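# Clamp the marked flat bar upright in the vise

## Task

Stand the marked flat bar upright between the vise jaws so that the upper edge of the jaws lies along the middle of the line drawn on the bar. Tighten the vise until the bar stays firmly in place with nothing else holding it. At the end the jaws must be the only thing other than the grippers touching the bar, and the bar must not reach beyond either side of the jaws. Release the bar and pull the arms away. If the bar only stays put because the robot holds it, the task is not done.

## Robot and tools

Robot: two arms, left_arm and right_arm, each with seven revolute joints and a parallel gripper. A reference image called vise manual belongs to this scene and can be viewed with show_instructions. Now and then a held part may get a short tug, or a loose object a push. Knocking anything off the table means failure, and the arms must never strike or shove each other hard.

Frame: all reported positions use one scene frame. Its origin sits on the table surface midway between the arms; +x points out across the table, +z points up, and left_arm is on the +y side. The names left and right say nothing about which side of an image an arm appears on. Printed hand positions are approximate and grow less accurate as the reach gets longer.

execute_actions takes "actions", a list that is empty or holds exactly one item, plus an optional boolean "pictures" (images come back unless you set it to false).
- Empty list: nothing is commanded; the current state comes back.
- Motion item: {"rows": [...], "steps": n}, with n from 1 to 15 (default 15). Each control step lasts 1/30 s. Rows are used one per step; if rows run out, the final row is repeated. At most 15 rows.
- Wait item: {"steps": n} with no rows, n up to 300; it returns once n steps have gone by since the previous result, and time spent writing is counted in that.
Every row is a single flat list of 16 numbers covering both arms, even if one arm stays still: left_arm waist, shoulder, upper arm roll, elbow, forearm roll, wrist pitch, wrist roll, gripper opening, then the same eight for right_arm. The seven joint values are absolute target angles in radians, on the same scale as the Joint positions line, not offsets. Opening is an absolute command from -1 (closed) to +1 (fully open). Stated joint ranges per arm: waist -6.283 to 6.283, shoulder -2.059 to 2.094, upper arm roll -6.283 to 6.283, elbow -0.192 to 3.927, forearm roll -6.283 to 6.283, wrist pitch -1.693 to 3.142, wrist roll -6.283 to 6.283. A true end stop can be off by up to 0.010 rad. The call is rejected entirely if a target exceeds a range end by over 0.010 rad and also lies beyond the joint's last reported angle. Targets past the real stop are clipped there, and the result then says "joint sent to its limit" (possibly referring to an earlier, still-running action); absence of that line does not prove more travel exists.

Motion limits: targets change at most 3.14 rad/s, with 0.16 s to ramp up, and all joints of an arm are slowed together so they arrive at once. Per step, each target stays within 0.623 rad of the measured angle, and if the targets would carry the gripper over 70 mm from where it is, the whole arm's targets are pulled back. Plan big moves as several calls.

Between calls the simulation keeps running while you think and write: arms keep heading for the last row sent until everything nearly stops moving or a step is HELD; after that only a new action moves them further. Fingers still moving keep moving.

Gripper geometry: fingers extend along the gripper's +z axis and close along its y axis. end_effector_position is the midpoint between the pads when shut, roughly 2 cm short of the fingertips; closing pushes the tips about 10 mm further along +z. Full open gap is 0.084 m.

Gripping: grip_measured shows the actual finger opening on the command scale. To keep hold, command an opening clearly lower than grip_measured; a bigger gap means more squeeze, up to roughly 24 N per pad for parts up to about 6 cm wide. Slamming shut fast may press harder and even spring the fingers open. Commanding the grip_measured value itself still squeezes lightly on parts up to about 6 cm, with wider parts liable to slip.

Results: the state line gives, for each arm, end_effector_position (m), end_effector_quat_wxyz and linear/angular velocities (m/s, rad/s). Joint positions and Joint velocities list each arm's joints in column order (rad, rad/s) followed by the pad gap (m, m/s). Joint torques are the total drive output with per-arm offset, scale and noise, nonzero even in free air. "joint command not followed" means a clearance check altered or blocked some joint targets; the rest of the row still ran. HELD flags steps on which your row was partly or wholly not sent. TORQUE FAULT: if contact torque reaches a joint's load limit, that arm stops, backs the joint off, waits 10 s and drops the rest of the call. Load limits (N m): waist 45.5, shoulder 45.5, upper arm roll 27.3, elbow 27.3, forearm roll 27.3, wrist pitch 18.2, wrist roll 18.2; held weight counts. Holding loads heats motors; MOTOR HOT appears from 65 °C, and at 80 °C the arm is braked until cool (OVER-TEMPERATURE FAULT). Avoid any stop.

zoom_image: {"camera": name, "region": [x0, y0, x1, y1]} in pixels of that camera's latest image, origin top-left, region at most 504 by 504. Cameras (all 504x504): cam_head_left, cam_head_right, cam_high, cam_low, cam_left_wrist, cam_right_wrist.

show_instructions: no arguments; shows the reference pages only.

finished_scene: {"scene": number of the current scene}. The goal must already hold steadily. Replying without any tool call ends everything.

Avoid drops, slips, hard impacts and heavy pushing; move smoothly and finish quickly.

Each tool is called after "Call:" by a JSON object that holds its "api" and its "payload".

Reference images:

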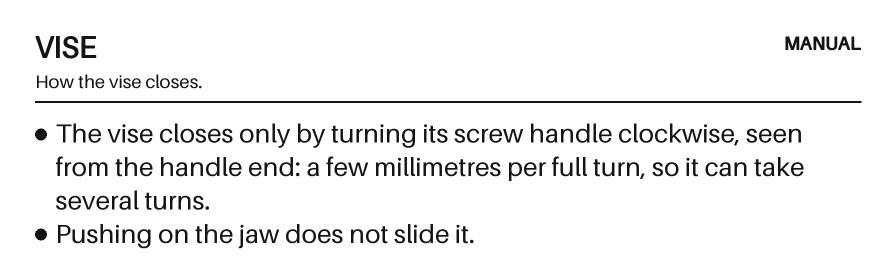

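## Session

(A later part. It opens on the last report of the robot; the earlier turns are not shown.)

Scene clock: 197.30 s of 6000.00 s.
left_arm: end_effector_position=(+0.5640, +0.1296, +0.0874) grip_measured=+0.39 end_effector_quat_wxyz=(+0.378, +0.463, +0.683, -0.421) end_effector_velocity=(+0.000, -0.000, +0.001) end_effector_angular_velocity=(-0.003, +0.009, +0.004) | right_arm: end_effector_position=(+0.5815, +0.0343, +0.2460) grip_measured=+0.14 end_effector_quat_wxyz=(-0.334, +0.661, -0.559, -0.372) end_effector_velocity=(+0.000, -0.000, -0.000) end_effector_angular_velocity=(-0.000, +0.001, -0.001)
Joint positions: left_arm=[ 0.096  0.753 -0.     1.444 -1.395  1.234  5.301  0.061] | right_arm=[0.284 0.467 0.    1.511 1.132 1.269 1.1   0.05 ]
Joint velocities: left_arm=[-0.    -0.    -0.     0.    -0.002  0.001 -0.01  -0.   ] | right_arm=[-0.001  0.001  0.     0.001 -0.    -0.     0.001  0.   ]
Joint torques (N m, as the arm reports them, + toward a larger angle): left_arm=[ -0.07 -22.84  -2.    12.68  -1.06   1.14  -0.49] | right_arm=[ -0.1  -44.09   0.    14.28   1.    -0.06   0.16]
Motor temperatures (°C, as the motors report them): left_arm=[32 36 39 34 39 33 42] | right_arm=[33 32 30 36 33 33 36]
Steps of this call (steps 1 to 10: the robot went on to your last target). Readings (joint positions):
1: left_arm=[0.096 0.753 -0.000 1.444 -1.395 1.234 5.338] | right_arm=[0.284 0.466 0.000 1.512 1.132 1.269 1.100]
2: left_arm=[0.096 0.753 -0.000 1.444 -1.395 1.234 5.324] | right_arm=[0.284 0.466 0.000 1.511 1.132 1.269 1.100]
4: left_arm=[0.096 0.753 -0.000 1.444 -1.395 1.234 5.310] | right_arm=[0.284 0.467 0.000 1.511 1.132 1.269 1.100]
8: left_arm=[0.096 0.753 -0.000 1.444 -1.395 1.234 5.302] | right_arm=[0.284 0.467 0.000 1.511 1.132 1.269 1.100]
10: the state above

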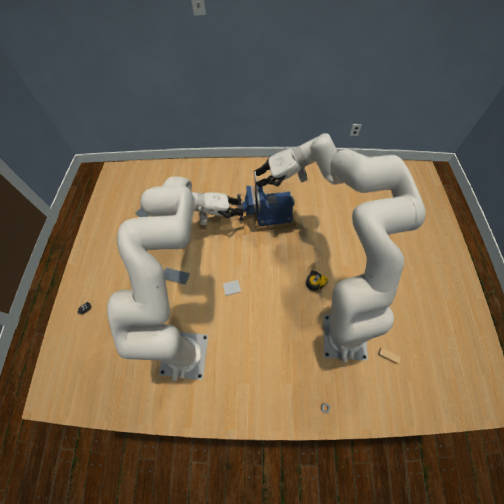

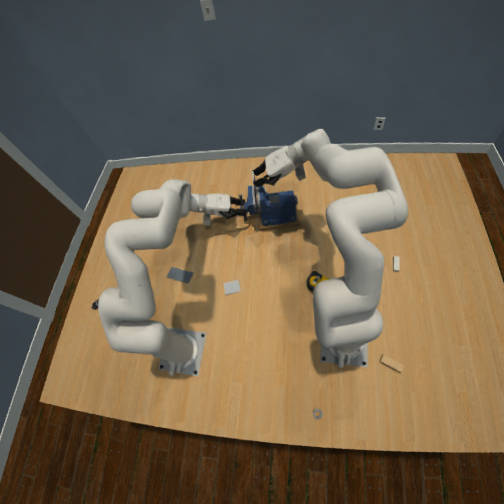

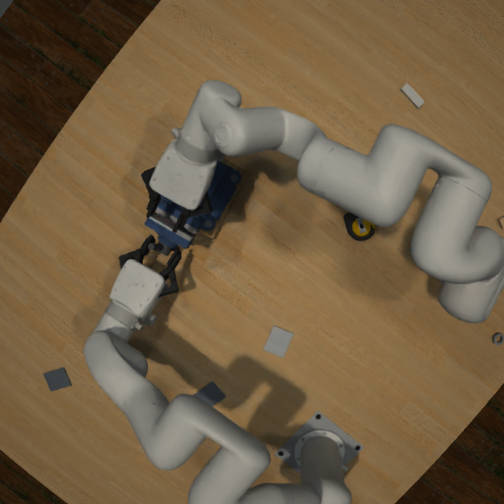

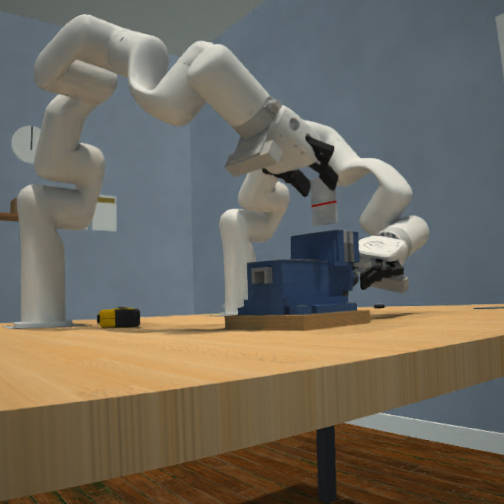

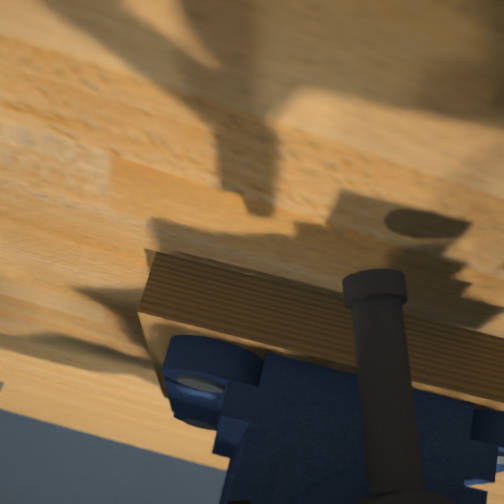

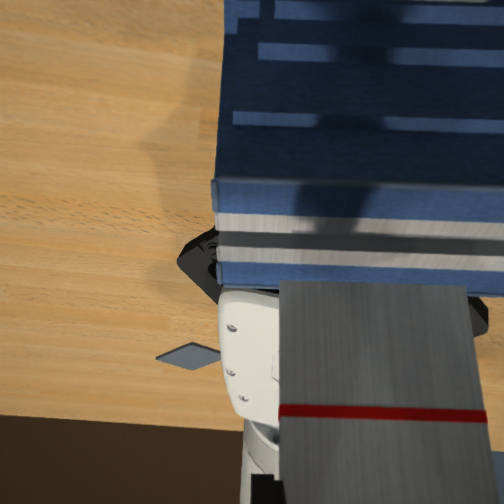

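Call:
{"api": "execute_actions", "payload": {"actions": [{"rows":[[0.14,0.753,0,1.444,-1.395,1.234,5.25,0.6, 0.289,0.475,0,1.493,1.141,1.257,1.078,-0.7]],"steps":12}], "pictures": false}}

Call:
{"api": "execute_actions", "payload": {"actions": [{"rows":[[0.14,0.753,0,1.444,-1.395,1.234,-4.22,0.6, 0.289,0.475,0,1.493,1.141,1.257,1.078,-0.7]]}]}}

Call:
{"api": "zoom_image", "payload": {"camera": "cam_head_left", "region": [235,165,285,225]}}

Call:
{"api": "zoom_image", "payload": {"camera": "cam_head_right", "region": [235,165,285,225]}}

Scene clock: 211.80 s of 6000.00 s.
left_arm: end_effector_position=(+0.5712, +0.1550, +0.0875) grip_measured=+0.59 end_effector_quat_wxyz=(+0.376, +0.430, +0.703, -0.423) end_effector_velocity=(-0.005, -0.019, +0.004) end_effector_angular_velocity=(-0.020, +0.009, -0.027) | right_arm: end_effector_position=(+0.5788, +0.0358, +0.2349) grip_measured=+0.14 end_effector_quat_wxyz=(-0.333, +0.661, -0.559, -0.373) end_effector_velocity=(+0.004, -0.003, +0.004) end_effector_angular_velocity=(+0.002, -0.014, -0.006)
Joint positions: left_arm=[ 0.139  0.753 -0.001  1.444 -1.395  1.234  5.251  0.069] | right_arm=[ 0.289  0.475 -0.     1.494  1.141  1.257  1.078  0.05 ]
Joint velocities: left_arm=[-0.01  -0.001 -0.022 -0.001  0.001  0.005 -0.01   0.   ] | right_arm=[-0.003 -0.005 -0.003  0.004  0.002 -0.003 -0.005  0.   ]
Joint torques (N m, as the arm reports them, + toward a larger angle): left_arm=[  1.22 -22.6   -1.09  12.69  -0.78   1.14  -0.55] | right_arm=[  0.12 -43.46   0.07  13.75   0.9   -0.03   0.35]
Motor temperatures (°C, as the motors report them): left_arm=[32 36 39 34 39 33 42] | right_arm=[33 32 30 37 33 33 36]
Steps of this call (steps 1 to 30: the robot went on to your last target; steps 31 to 423: nothing new was sent; steps 424 to 435: all 12 steps of this action). Readings (joint positions):
424: left_arm=[0.096 0.753 -0.000 1.444 -1.395 1.234 5.300] | right_arm=[0.284 0.467 -0.000 1.511 1.132 1.269 1.100]
425: left_arm=[0.099 0.753 -0.001 1.444 -1.395 1.234 5.296] | right_arm=[0.284 0.467 -0.000 1.510 1.133 1.267 1.097]
427: left_arm=[0.115 0.753 -0.004 1.444 -1.395 1.235 5.275] | right_arm=[0.287 0.470 -0.000 1.502 1.137 1.262 1.088]
431: left_arm=[0.139 0.753 0.004 1.444 -1.395 1.233 5.254] | right_arm=[0.289 0.476 0.000 1.493 1.140 1.258 1.080]
435: the state above

Scene clock: 212.30 s of 6000.00 s.
left_arm: end_effector_position=(+0.5708, +0.1568, +0.0865) grip_measured=+0.60 end_effector_quat_wxyz=(+0.129, +0.042, +0.824, -0.550) end_effector_velocity=(-0.000, +0.015, -0.008) end_effector_angular_velocity=(-0.446, +2.551, +1.020) | right_arm: end_effector_position=(+0.5787, +0.0359, +0.2345) grip_measured=+0.14 end_effector_quat_wxyz=(-0.333, +0.661, -0.559, -0.374) end_effector_velocity=(+0.000, -0.001, -0.000) end_effector_angular_velocity=(-0.000, +0.001, -0.001)
Joint positions: left_arm=[ 0.141  0.753  0.001  1.442 -1.394  1.235  4.258  0.069] | right_arm=[ 0.289  0.475 -0.     1.493  1.141  1.257  1.078  0.05 ]
Joint velocities: left_arm=[ 0.01   0.006  0.015 -0.007  0.001 -0.003 -2.765 -0.   ] | right_arm=[-0.001 -0.     0.    -0.001 -0.     0.     0.     0.   ]
Joint torques (N m, as the arm reports them, + toward a larger angle): left_arm=[ -2.08 -23.15  -5.45  14.24  -2.14   0.97  -0.87] | right_arm=[ -0.43 -44.09  -0.02  13.91   0.91  -0.04   0.29]
Motor temperatures (°C, as the motors report them): left_arm=[32 36 39 34 39 33 42] | right_arm=[33 32 30 37 33 33 36]
Steps of this call (steps 1 to 15: all 15 steps of this action). Readings (joint positions):
1: left_arm=[0.139 0.753 -0.001 1.444 -1.395 1.234 5.250] | right_arm=[0.289 0.475 -0.000 1.494 1.141 1.257 1.078]
2: left_arm=[0.139 0.753 -0.001 1.444 -1.395 1.234 5.246] | right_arm=[0.289 0.475 -0.000 1.494 1.141 1.257 1.078]
4: left_arm=[0.139 0.753 -0.001 1.444 -1.395 1.234 5.200] | right_arm=[0.289 0.475 -0.000 1.493 1.141 1.257 1.078]
8: left_arm=[0.140 0.753 0.000 1.444 -1.395 1.234 4.913] | right_arm=[0.289 0.475 0.000 1.493 1.141 1.257 1.078]
15: the state above

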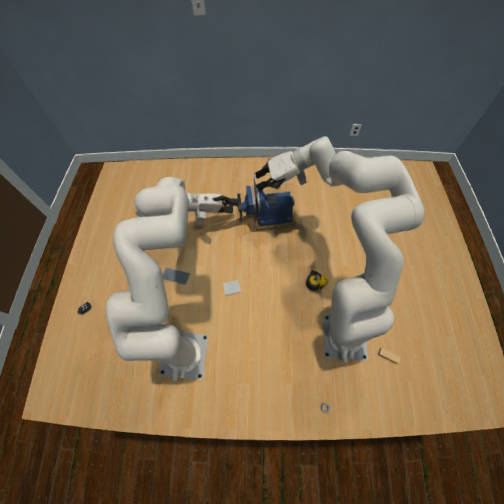

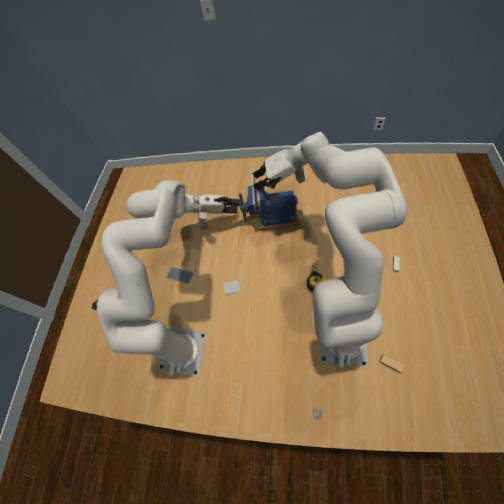

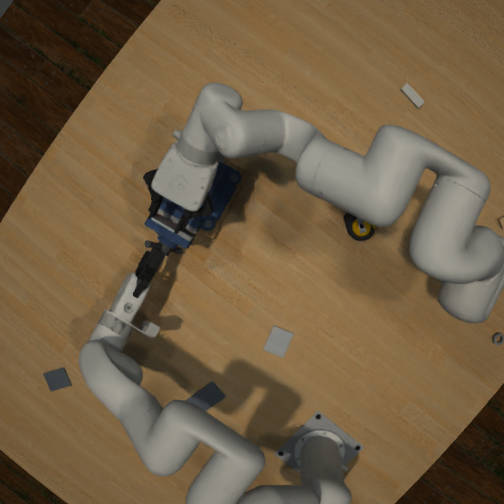

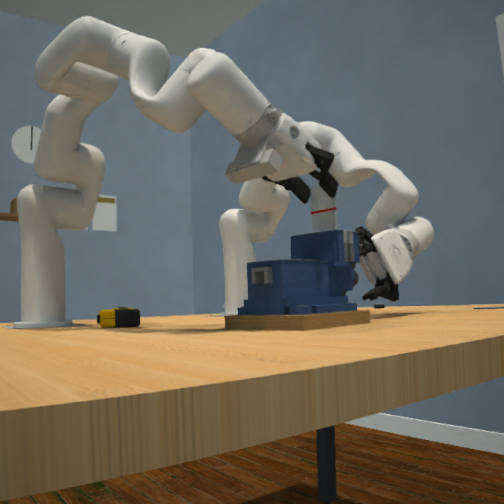

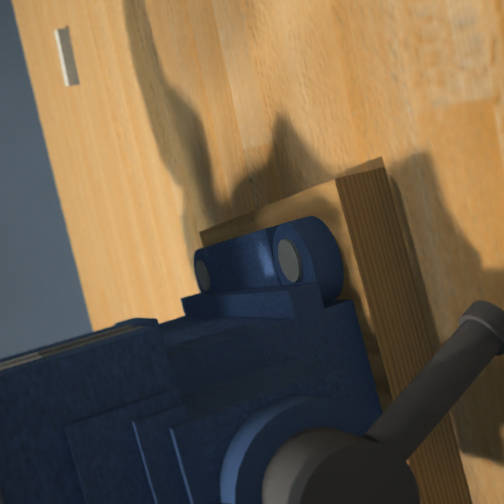

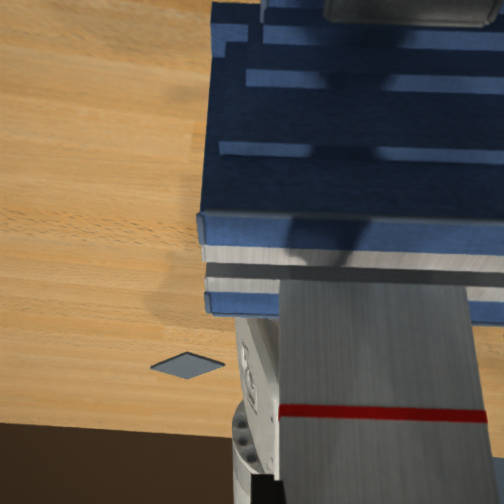

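Region (235, 165, 285, 225) of cam_head_left's 504x504 image, scaled by 8.400, with more detail than that image has.

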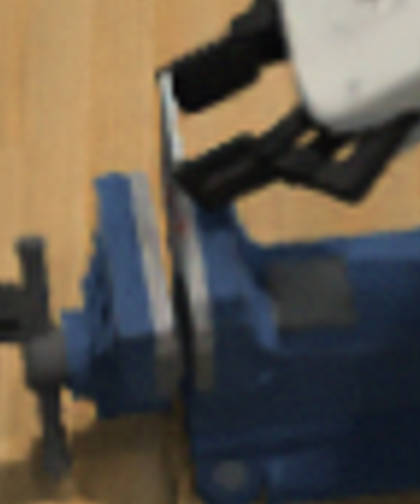

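Region (235, 165, 285, 225) of cam_head_right's 504x504 image, scaled by 8.400, with more detail than that image has.

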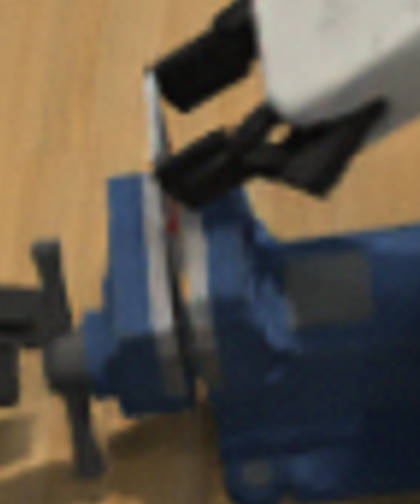

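Appears over the gap. Descend to 45%.

Call:
{"api": "execute_actions", "payload": {"actions": [{"rows":[[0.14,0.753,0,1.444,-1.395,1.234,-4.22,0.6, 0.290,0.479,0,1.485,1.145,1.251,1.067,-0.7],[0.14,0.753,0,1.444,-1.395,1.234,-4.22,0.6, 0.290,0.479,0,1.485,1.145,1.251,1.067,-0.7],[0.14,0.753,0,1.444,-1.395,1.234,-4.22,0.6, 0.290,0.479,0,1.485,1.145,1.251,1.067,-0.7],[0.14,0.753,0,1.444,-1.395,1.234,-4.22,0.6, 0.290,0.479,0,1.485,1.145,1.251,1.067,-0.7],[0.14,0.753,0,1.444,-1.395,1.234,-4.22,0.6, 0.290,0.479,0,1.485,1.145,1.251,1.067,-0.7],[0.14,0.753,0,1.444,-1.395,1.234,-4.22,0.6, 0.2915,0.483,0,1.475,1.15,1.244,1.055,-0.7]]}]}}

Call:
{"api": "zoom_image", "payload": {"camera": "cam_head_right", "region": [235,165,285,225]}}

Scene clock: 216.73 s of 6000.00 s.
left_arm: end_effector_position=(+0.5715, +0.1560, +0.0874) grip_measured=+0.60 end_effector_quat_wxyz=(+0.431, +0.713, -0.414, +0.366) end_effector_velocity=(-0.000, -0.001, +0.000) end_effector_angular_velocity=(-0.000, -0.000, -0.003) | right_arm: end_effector_position=(+0.5766, +0.0360, +0.2231) grip_measured=+0.14 end_effector_quat_wxyz=(-0.333, +0.661, -0.559, -0.374) end_effector_velocity=(+0.003, -0.000, +0.005) end_effector_angular_velocity=(+0.003, -0.015, -0.002)
Joint positions: left_arm=[ 0.14   0.753 -0.     1.444 -1.395  1.234 -4.22   0.069] | right_arm=[0.291 0.483 0.    1.475 1.15  1.244 1.055 0.05 ]
Joint velocities: left_arm=[-0.002 -0.     0.     0.     0.     0.001 -0.    -0.   ] | right_arm=[ 0.    -0.005 -0.001  0.004  0.003 -0.003 -0.005  0.   ]
Joint torques (N m, as the arm reports them, + toward a larger angle): left_arm=[ -0.48 -22.43  -2.3   12.69  -0.85   1.26  -0.27] | right_arm=[ -1.09 -44.02  -0.05  13.82   0.99   0.05   0.46]
Motor temperatures (°C, as the motors report them): left_arm=[32 36 39 34 39 33 42] | right_arm=[33 32 30 37 33 33 36]
Steps of this call (steps 1 to 118: the robot went on to your last target; steps 119 to 133: all 15 steps of this action). Readings (joint positions):
119: left_arm=[0.140 0.753 -0.000 1.444 -1.395 1.234 -4.220] | right_arm=[0.289 0.475 -0.000 1.493 1.141 1.257 1.078]
120: left_arm=[0.140 0.753 -0.000 1.444 -1.395 1.234 -4.220] | right_arm=[0.289 0.475 -0.000 1.492 1.142 1.256 1.076]
122: left_arm=[0.140 0.753 0.000 1.444 -1.395 1.234 -4.220] | right_arm=[0.290 0.477 -0.000 1.489 1.143 1.254 1.072]
126: left_arm=[0.140 0.753 -0.000 1.444 -1.395 1.234 -4.220] | right_arm=[0.290 0.480 -0.000 1.482 1.147 1.249 1.063]
133: the state above

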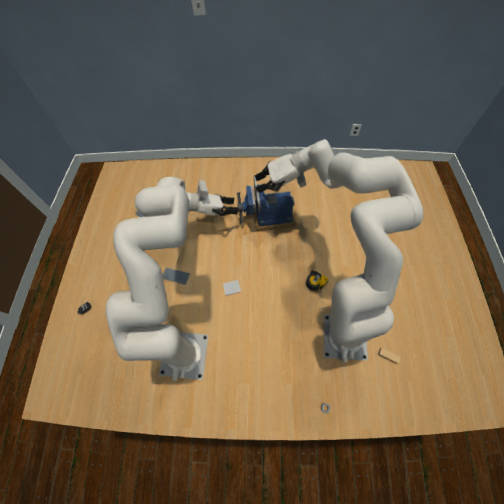

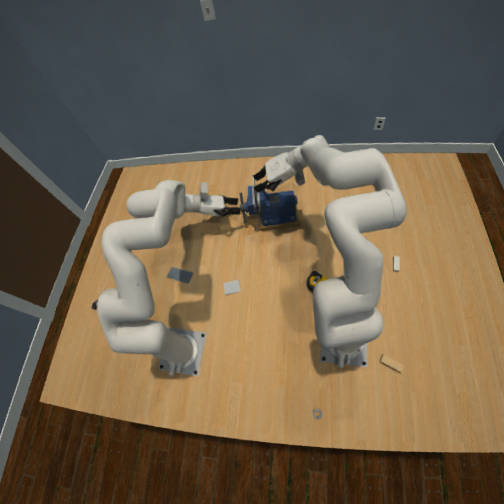

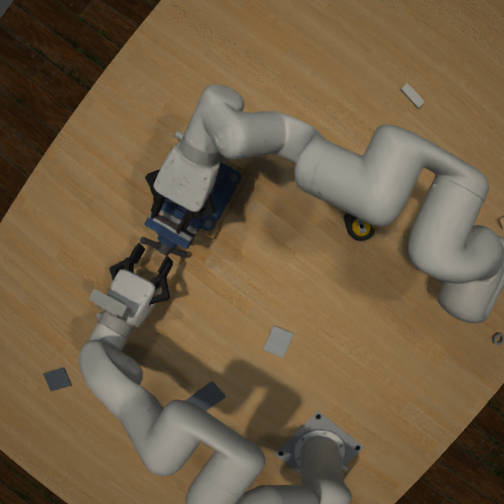

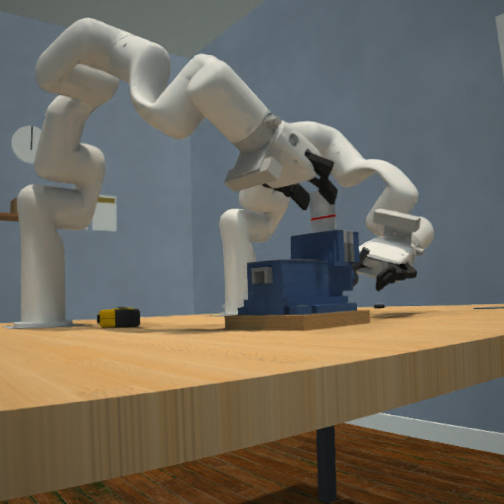

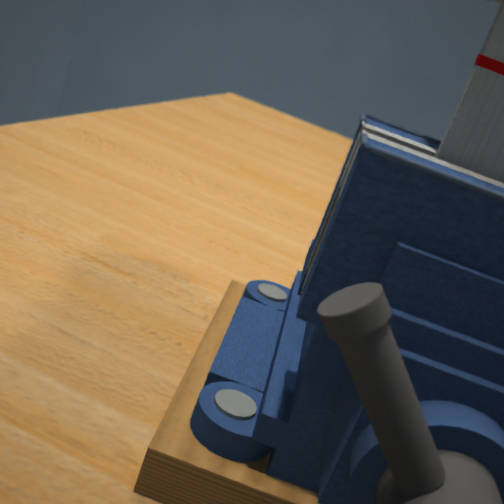

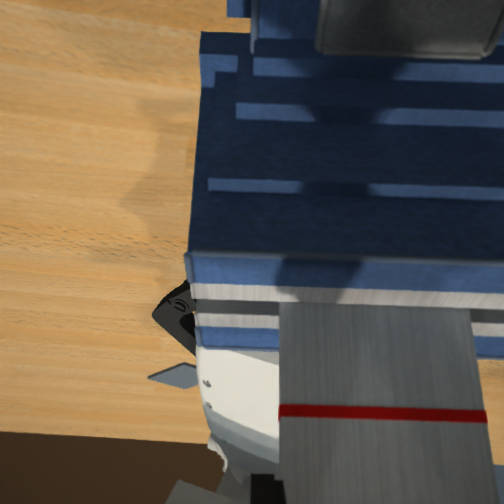

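Region (235, 165, 285, 225) of cam_head_right's 504x504 image, scaled by 8.400, with more detail than that image has.

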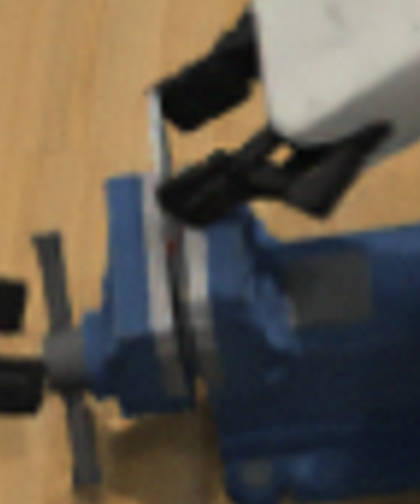

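Call:
{"api": "execute_actions", "payload": {"actions": [{"rows":[[0.14,0.753,0,1.444,-1.395,1.234,-4.65,0.6, 0.2945,0.493,0,1.453,1.161,1.229,1.027,-0.7]],"steps":12}], "pictures": false}}

Call:
{"api": "execute_actions", "payload": {"actions": [{"rows":[[0.09,0.763,0,1.465,-1.395,1.234,-4.65,0.5, 0.297,0.503,0,1.431,1.172,1.214,1.0,-0.7]]}], "pictures": false}}

Call:
{"api": "execute_actions", "payload": {"actions": [{"rows":[[0.089,0.763,0,1.465,-1.395,1.234,-3.4,0.4, 0.297,0.503,0,1.431,1.172,1.214,1.0,-0.7]]}], "pictures": false}}

Call:
{"api": "execute_actions", "payload": {"actions": [{"steps":12}]}}

Scene clock: 223.17 s of 6000.00 s.
left_arm: end_effector_position=(+0.5714, +0.1560, +0.0873) grip_measured=+0.60 end_effector_quat_wxyz=(+0.496, +0.782, -0.261, +0.272) end_effector_velocity=(+0.000, -0.000, +0.001) end_effector_angular_velocity=(-0.052, +0.281, +0.110) | right_arm: end_effector_position=(+0.5737, +0.0359, +0.2094) grip_measured=+0.14 end_effector_quat_wxyz=(-0.332, +0.661, -0.560, -0.374) end_effector_velocity=(+0.003, -0.001, +0.005) end_effector_angular_velocity=(+0.002, -0.015, -0.003)
Joint positions: left_arm=[ 0.14   0.753  0.     1.444 -1.395  1.234 -4.628  0.069] | right_arm=[ 0.294  0.493 -0.     1.454  1.161  1.229  1.027  0.05 ]
Joint velocities: left_arm=[-0.    -0.001  0.     0.    -0.001  0.001 -0.307  0.   ] | right_arm=[-0.001 -0.005 -0.001  0.004  0.002 -0.003 -0.005 -0.   ]
Joint torques (N m, as the arm reports them, + toward a larger angle): left_arm=[ -0.62 -23.02  -1.95  12.54  -0.91   1.16   0.12] | right_arm=[ -0.49 -43.53   0.11  13.76   0.78   0.03   0.2 ]
Motor temperatures (°C, as the motors report them): left_arm=[32 36 39 34 39 33 42] | right_arm=[33 32 30 37 33 33 36]
Steps of this call (steps 1 to 15: the robot went on to your last target; steps 16 to 181: nothing new was sent; steps 182 to 193: all 12 steps of this action). Readings (joint positions):
182: left_arm=[0.140 0.753 0.000 1.444 -1.395 1.234 -4.220] | right_arm=[0.292 0.483 -0.000 1.475 1.150 1.244 1.055]
183: left_arm=[0.140 0.753 -0.000 1.444 -1.395 1.234 -4.224] | right_arm=[0.292 0.483 -0.000 1.473 1.151 1.242 1.052]
185: left_arm=[0.140 0.753 -0.000 1.444 -1.395 1.234 -4.270] | right_arm=[0.293 0.487 -0.000 1.465 1.156 1.236 1.040]
189: left_arm=[0.140 0.753 0.000 1.444 -1.395 1.234 -4.510] | right_arm=[0.294 0.494 0.000 1.453 1.160 1.230 1.029]
193: the state above

Scene clock: 223.67 s of 6000.00 s.
left_arm: end_effector_position=(+0.5685, +0.1263, +0.0886) grip_measured=+0.49 end_effector_quat_wxyz=(+0.504, +0.777, -0.274, +0.258) end_effector_velocity=(-0.001, -0.004, +0.002) end_effector_angular_velocity=(-0.002, -0.003, -0.009) | right_arm: end_effector_position=(+0.5704, +0.0354, +0.1952) grip_measured=+0.14 end_effector_quat_wxyz=(-0.332, +0.660, -0.561, -0.374) end_effector_velocity=(-0.002, +0.000, -0.004) end_effector_angular_velocity=(-0.001, +0.006, +0.001)
Joint positions: left_arm=[ 0.09   0.763 -0.     1.465 -1.395  1.234 -4.65   0.065] | right_arm=[ 0.297  0.503 -0.     1.431  1.172  1.214  1.     0.05 ]
Joint velocities: left_arm=[-0.004 -0.001 -0.003  0.003  0.002  0.002 -0.001 -0.   ] | right_arm=[ 0.001  0.003  0.001 -0.005  0.    -0.001 -0.001 -0.   ]
Joint torques (N m, as the arm reports them, + toward a larger angle): left_arm=[ -0.34 -22.78  -2.45  12.78  -0.95   1.23  -0.2 ] | right_arm=[ -0.45 -44.13   0.14  13.5    0.88   0.08   0.34]
Motor temperatures (°C, as the motors report them): left_arm=[32 36 39 34 39 33 42] | right_arm=[33 32 30 37 33 33 36]
Steps of this call (steps 1 to 15: all 15 steps of this action). Readings (joint positions):
1: left_arm=[0.140 0.753 0.000 1.444 -1.395 1.234 -4.636] | right_arm=[0.294 0.493 -0.000 1.454 1.161 1.229 1.027]
2: left_arm=[0.137 0.754 0.001 1.445 -1.395 1.234 -4.641] | right_arm=[0.295 0.493 -0.000 1.452 1.162 1.227 1.024]
4: left_arm=[0.118 0.758 0.004 1.455 -1.395 1.233 -4.646] | right_arm=[0.296 0.497 -0.000 1.443 1.167 1.221 1.012]
8: left_arm=[0.091 0.762 -0.004 1.464 -1.395 1.235 -4.649] | right_arm=[0.297 0.504 0.000 1.431 1.171 1.215 1.002]
15: the state above

Scene clock: 224.17 s of 6000.00 s.
left_arm: end_effector_position=(+0.5684, +0.1257, +0.0886) grip_measured=+0.39 end_effector_quat_wxyz=(+0.323, +0.556, -0.609, +0.465) end_effector_velocity=(+0.003, +0.015, -0.013) end_effector_angular_velocity=(+0.329, -2.227, -0.841) | right_arm: end_effector_position=(+0.5702, +0.0354, +0.1948) grip_measured=+0.14 end_effector_quat_wxyz=(-0.331, +0.660, -0.561, -0.374) end_effector_velocity=(-0.000, +0.000, -0.000) end_effector_angular_velocity=(-0.000, -0.001, +0.001)
Joint positions: left_arm=[ 0.089  0.763 -0.     1.465 -1.395  1.233 -3.667  0.061] | right_arm=[0.297 0.503 0.    1.431 1.172 1.214 1.    0.05 ]
Joint velocities: left_arm=[ 0.003  0.01   0.017 -0.001  0.003 -0.023  2.416  0.001] | right_arm=[ 0.     0.    -0.    -0.    -0.    -0.    -0.001 -0.   ]
Joint torques (N m, as the arm reports them, + toward a larger angle): left_arm=[  0.61 -24.37  -3.14  12.64  -1.21   2.17  -0.94] | right_arm=[ -0.37 -43.98  -0.2   13.5    0.82   0.05   0.35]
Motor temperatures (°C, as the motors report them): left_arm=[32 36 39 34 39 33 42] | right_arm=[33 32 30 37 33 33 36]
Steps of this call (steps 1 to 15: all 15 steps of this action). Readings (joint positions):
1: left_arm=[0.090 0.763 -0.000 1.465 -1.395 1.234 -4.650] | right_arm=[0.297 0.503 -0.000 1.431 1.172 1.214 1.000]
2: left_arm=[0.090 0.763 -0.000 1.465 -1.395 1.234 -4.646] | right_arm=[0.297 0.503 -0.000 1.431 1.172 1.214 1.000]
4: left_arm=[0.090 0.763 0.001 1.465 -1.395 1.234 -4.600] | right_arm=[0.297 0.503 0.000 1.431 1.172 1.214 1.000]
8: left_arm=[0.090 0.763 0.000 1.465 -1.395 1.234 -4.313] | right_arm=[0.297 0.503 -0.000 1.431 1.172 1.214 1.000]
15: the state above

Scene clock: 224.57 s of 6000.00 s.
left_arm: end_effector_position=(+0.5679, +0.1246, +0.0889) grip_measured=+0.39 end_effector_quat_wxyz=(-0.260, -0.470, +0.677, -0.504) end_effector_velocity=(+0.001, +0.002, +0.000) end_effector_angular_velocity=(+0.006, -0.022, -0.004) | right_arm: end_effector_position=(+0.5702, +0.0354, +0.1948) grip_measured=+0.14 end_effector_quat_wxyz=(-0.331, +0.660, -0.561, -0.374) end_effector_velocity=(-0.000, +0.000, +0.000) end_effector_angular_velocity=(+0.000, -0.001, +0.001)
Joint positions: left_arm=[ 0.088  0.763 -0.001  1.465 -1.395  1.235 -3.402  0.061] | right_arm=[0.297 0.503 0.    1.431 1.172 1.214 1.    0.05 ]
Joint velocities: left_arm=[ 0.001 -0.001  0.002  0.001 -0.    -0.003  0.021 -0.   ] | right_arm=[ 0.001 -0.    -0.     0.    -0.     0.    -0.    -0.   ]
Joint torques (N m, as the arm reports them, + toward a larger angle): left_arm=[  1.34 -22.54   1.2   13.75  -1.51   0.08  -0.1 ] | right_arm=[ -0.6  -43.83   0.01  13.82   0.7   -0.06   0.23]
Motor temperatures (°C, as the motors report them): left_arm=[32 36 39 34 39 33 42] | right_arm=[33 32 30 37 33 33 36]
Steps of this call (steps 1 to 12: the robot went on to your last target). Readings (joint positions):
1: left_arm=[0.089 0.763 0.000 1.465 -1.395 1.234 -3.592] | right_arm=[0.297 0.503 0.000 1.431 1.172 1.214 1.000]
2: left_arm=[0.089 0.763 -0.000 1.464 -1.395 1.235 -3.530] | right_arm=[0.297 0.503 0.000 1.431 1.172 1.214 1.000]
4: left_arm=[0.089 0.763 -0.001 1.464 -1.395 1.235 -3.453] | right_arm=[0.297 0.503 -0.000 1.431 1.172 1.214 1.000]
8: left_arm=[0.088 0.763 -0.001 1.464 -1.395 1.235 -3.409] | right_arm=[0.297 0.503 -0.000 1.431 1.172 1.214 1.000]
12: the state above

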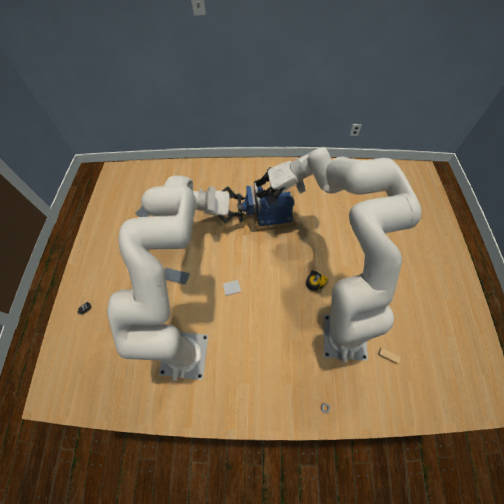

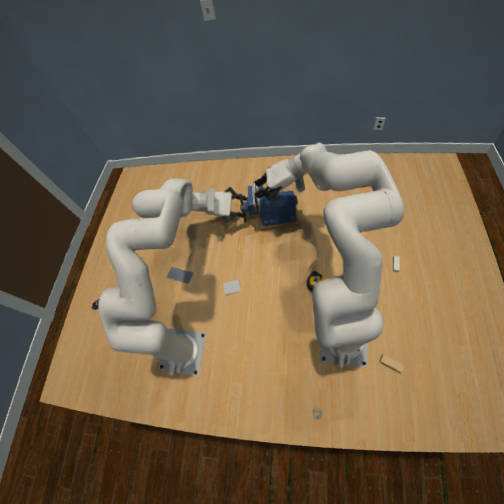

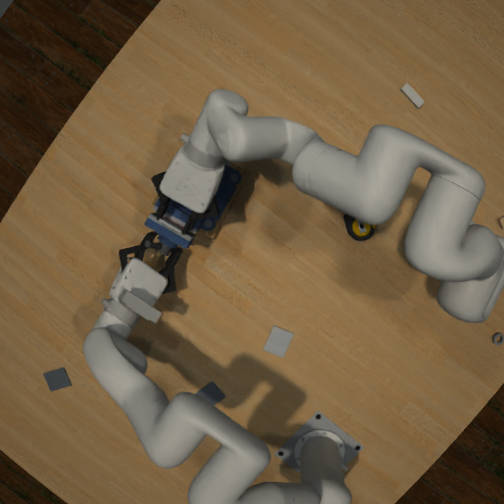

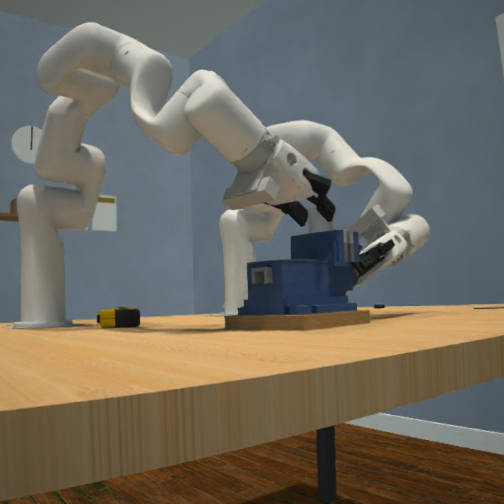

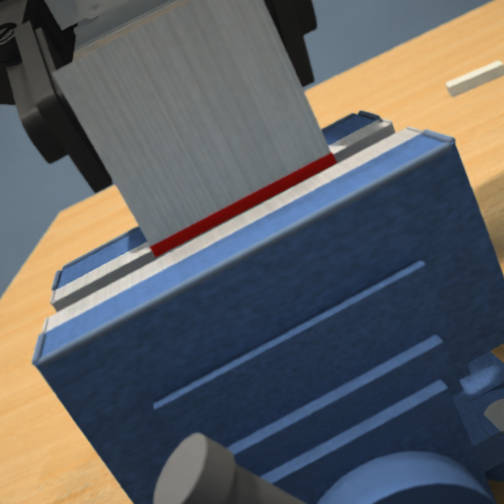

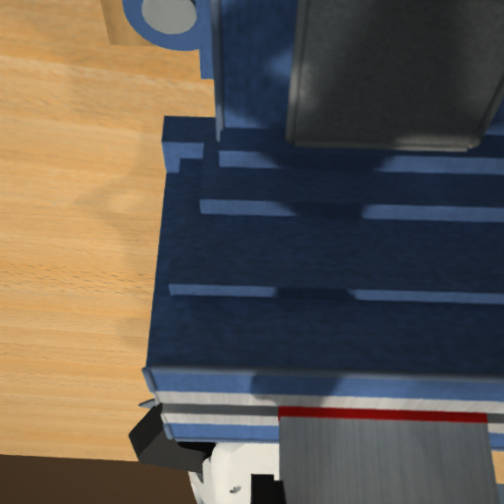

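Call:
{"api": "zoom_image", "payload": {"camera": "cam_right_wrist", "region": [240,380,504,450]}}

Call:
{"api": "zoom_image", "payload": {"camera": "cam_left_wrist", "region": [120,120,400,290]}}

Region (240, 380, 504, 450) of cam_right_wrist's 504x504 image, scaled by 1.909, with more detail than that image has; it fills the top 134 rows of this view, and the rest is white.

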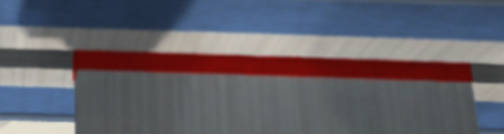

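Region (120, 120, 400, 290) of cam_left_wrist's 504x504 image, scaled by 1.800, with more detail than that image has; it fills the top 306 rows of this view, and the rest is white.

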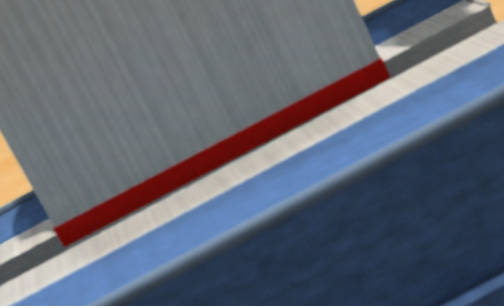

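Call:
{"api": "execute_actions", "payload": {"actions": [{"rows":[[0.084,0.763,0,1.463,-1.395,1.234,-0.5,0.4, 0.2945,0.5036,0,1.431,1.172,1.214,1.0,-0.7]]}], "pictures": false}}

Call:
{"api": "execute_actions", "payload": {"actions": [{"steps":30}]}}

Call:
{"api": "zoom_image", "payload": {"camera": "cam_right_wrist", "region": [240,380,504,450]}}

Scene clock: 232.53 s of 6000.00 s.
left_arm: end_effector_position=(+0.5676, +0.1264, +0.0867) grip_measured=+0.40 end_effector_quat_wxyz=(+0.012, -0.092, +0.820, -0.564) end_effector_velocity=(-0.005, -0.003, -0.007) end_effector_angular_velocity=(+0.344, -2.540, -1.008) | right_arm: end_effector_position=(+0.5709, +0.0342, +0.1945) grip_measured=+0.14 end_effector_quat_wxyz=(-0.331, +0.659, -0.562, -0.374) end_effector_velocity=(+0.001, +0.001, +0.001) end_effector_angular_velocity=(+0.000, -0.004, +0.001)
Joint positions: left_arm=[ 0.086  0.764  0.004  1.462 -1.395  1.232 -2.409  0.061] | right_arm=[0.295 0.504 0.    1.431 1.172 1.214 1.    0.05 ]
Joint velocities: left_arm=[-0.004  0.006 -0.001 -0.009  0.002 -0.005  2.765  0.001] | right_arm=[ 0.001  0.    -0.001  0.003 -0.    -0.    -0.001 -0.   ]
Joint torques (N m, as the arm reports them, + toward a larger angle): left_arm=[ -6.29 -23.83 -12.03  15.21  -2.49   2.28  -0.22] | right_arm=[ -1.07 -43.67  -0.34  13.56   0.65  -0.19   0.36]
Motor temperatures (°C, as the motors report them): left_arm=[32 36 39 35 39 33 42] | right_arm=[33 32 30 37 33 33 36]
Steps of this call (steps 1 to 30: the robot went on to your last target; steps 31 to 224: nothing new was sent; steps 225 to 239: all 15 steps of this action). Readings (joint positions):
225: left_arm=[0.089 0.763 -0.000 1.465 -1.395 1.234 -3.400] | right_arm=[0.297 0.503 0.000 1.431 1.172 1.214 1.000]
226: left_arm=[0.089 0.763 0.000 1.465 -1.395 1.234 -3.396] | right_arm=[0.297 0.503 0.000 1.431 1.172 1.214 1.000]
228: left_arm=[0.089 0.763 -0.000 1.465 -1.395 1.234 -3.350] | right_arm=[0.296 0.503 0.000 1.431 1.172 1.214 1.000]
232: left_arm=[0.088 0.763 0.003 1.463 -1.395 1.233 -3.064] | right_arm=[0.295 0.504 0.000 1.431 1.172 1.214 1.000]
239: the state above

Scene clock: 233.53 s of 6000.00 s.
left_arm: end_effector_position=(+0.5666, +0.1211, +0.0889) grip_measured=+0.39 end_effector_quat_wxyz=(+0.468, +0.617, +0.546, -0.320) end_effector_velocity=(+0.001, +0.003, -0.001) end_effector_angular_velocity=(+0.004, -0.017, -0.001) | right_arm: end_effector_position=(+0.5710, +0.0341, +0.1944) grip_measured=+0.14 end_effector_quat_wxyz=(-0.332, +0.659, -0.562, -0.374) end_effector_velocity=(+0.000, -0.001, -0.000) end_effector_angular_velocity=(-0.000, +0.001, -0.003)
Joint positions: left_arm=[ 0.083  0.763 -0.002  1.464 -1.395  1.235 -0.502  0.061] | right_arm=[ 0.295  0.504 -0.     1.431  1.172  1.214  1.     0.05 ]
Joint velocities: left_arm=[ 0.002  0.001  0.002 -0.    -0.002 -0.002  0.019  0.   ] | right_arm=[-0.002 -0.    -0.    -0.001  0.    -0.     0.001 -0.   ]
Joint torques (N m, as the arm reports them, + toward a larger angle): left_arm=[ -0.19 -23.69  -2.88  13.1   -0.98   2.08  -0.19] | right_arm=[ -0.51 -43.57  -0.4   13.55   0.96  -0.11   0.48]
Motor temperatures (°C, as the motors report them): left_arm=[32 36 39 35 39 33 42] | right_arm=[33 32 30 37 33 33 36]
Steps of this call (steps 1 to 30: the robot went on to your last target). Readings (joint positions):
1: left_arm=[0.086 0.764 0.004 1.462 -1.394 1.232 -2.316] | right_arm=[0.295 0.504 0.000 1.431 1.172 1.214 1.000]
2: left_arm=[0.086 0.764 0.003 1.462 -1.395 1.232 -2.223] | right_arm=[0.295 0.504 0.000 1.431 1.172 1.214 1.000]
4: left_arm=[0.086 0.764 0.003 1.462 -1.395 1.232 -2.038] | right_arm=[0.295 0.504 0.000 1.431 1.172 1.214 1.000]
8: left_arm=[0.085 0.763 0.002 1.463 -1.395 1.232 -1.667] | right_arm=[0.295 0.504 0.000 1.431 1.172 1.214 1.000]
30: the state above

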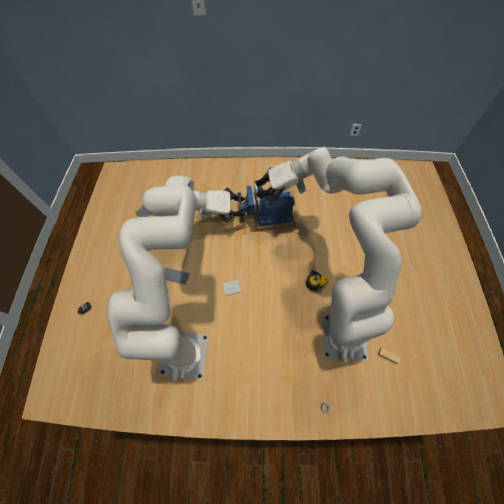

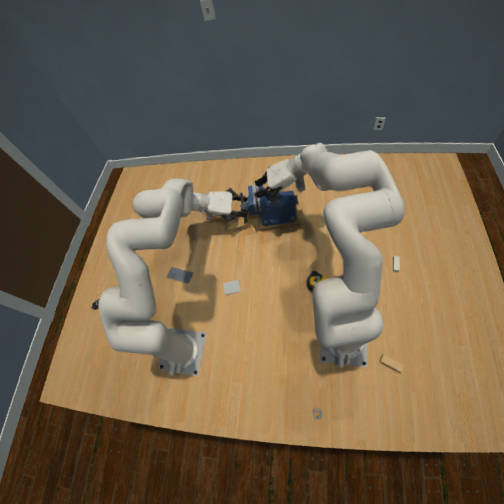

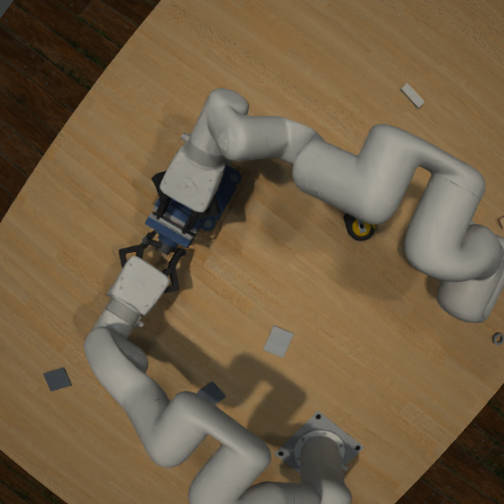

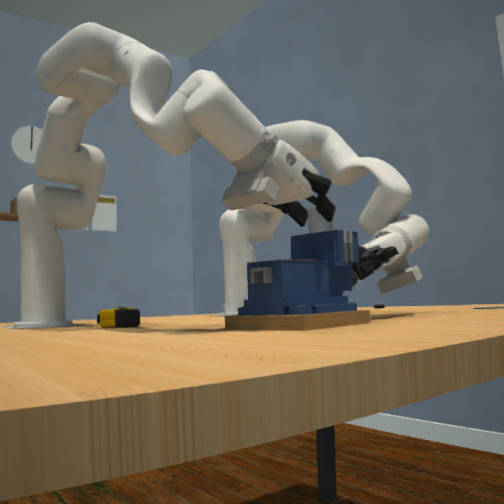

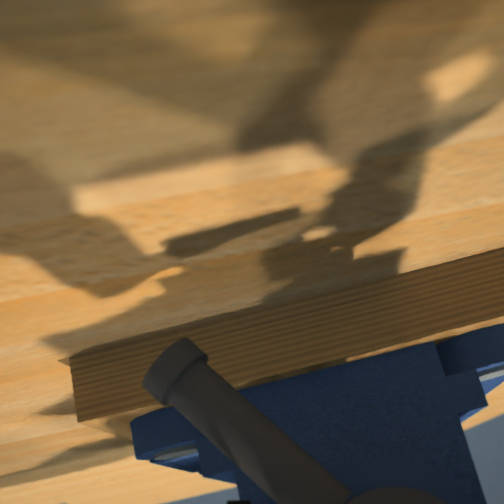

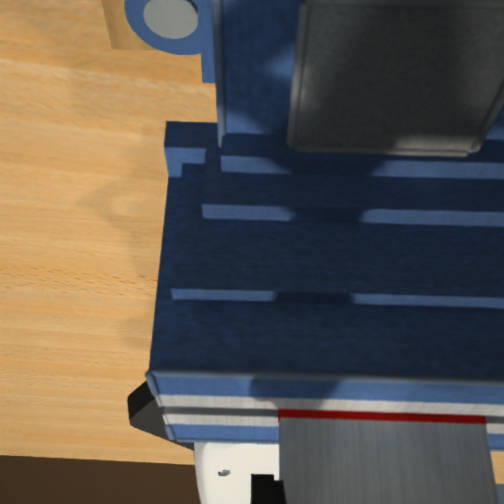

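Region (240, 380, 504, 450) of cam_right_wrist's 504x504 image, scaled by 1.909, with more detail than that image has; it fills the top 134 rows of this view, and the rest is white.

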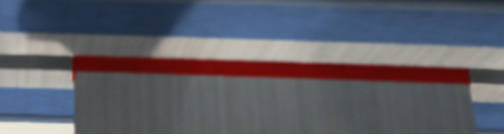

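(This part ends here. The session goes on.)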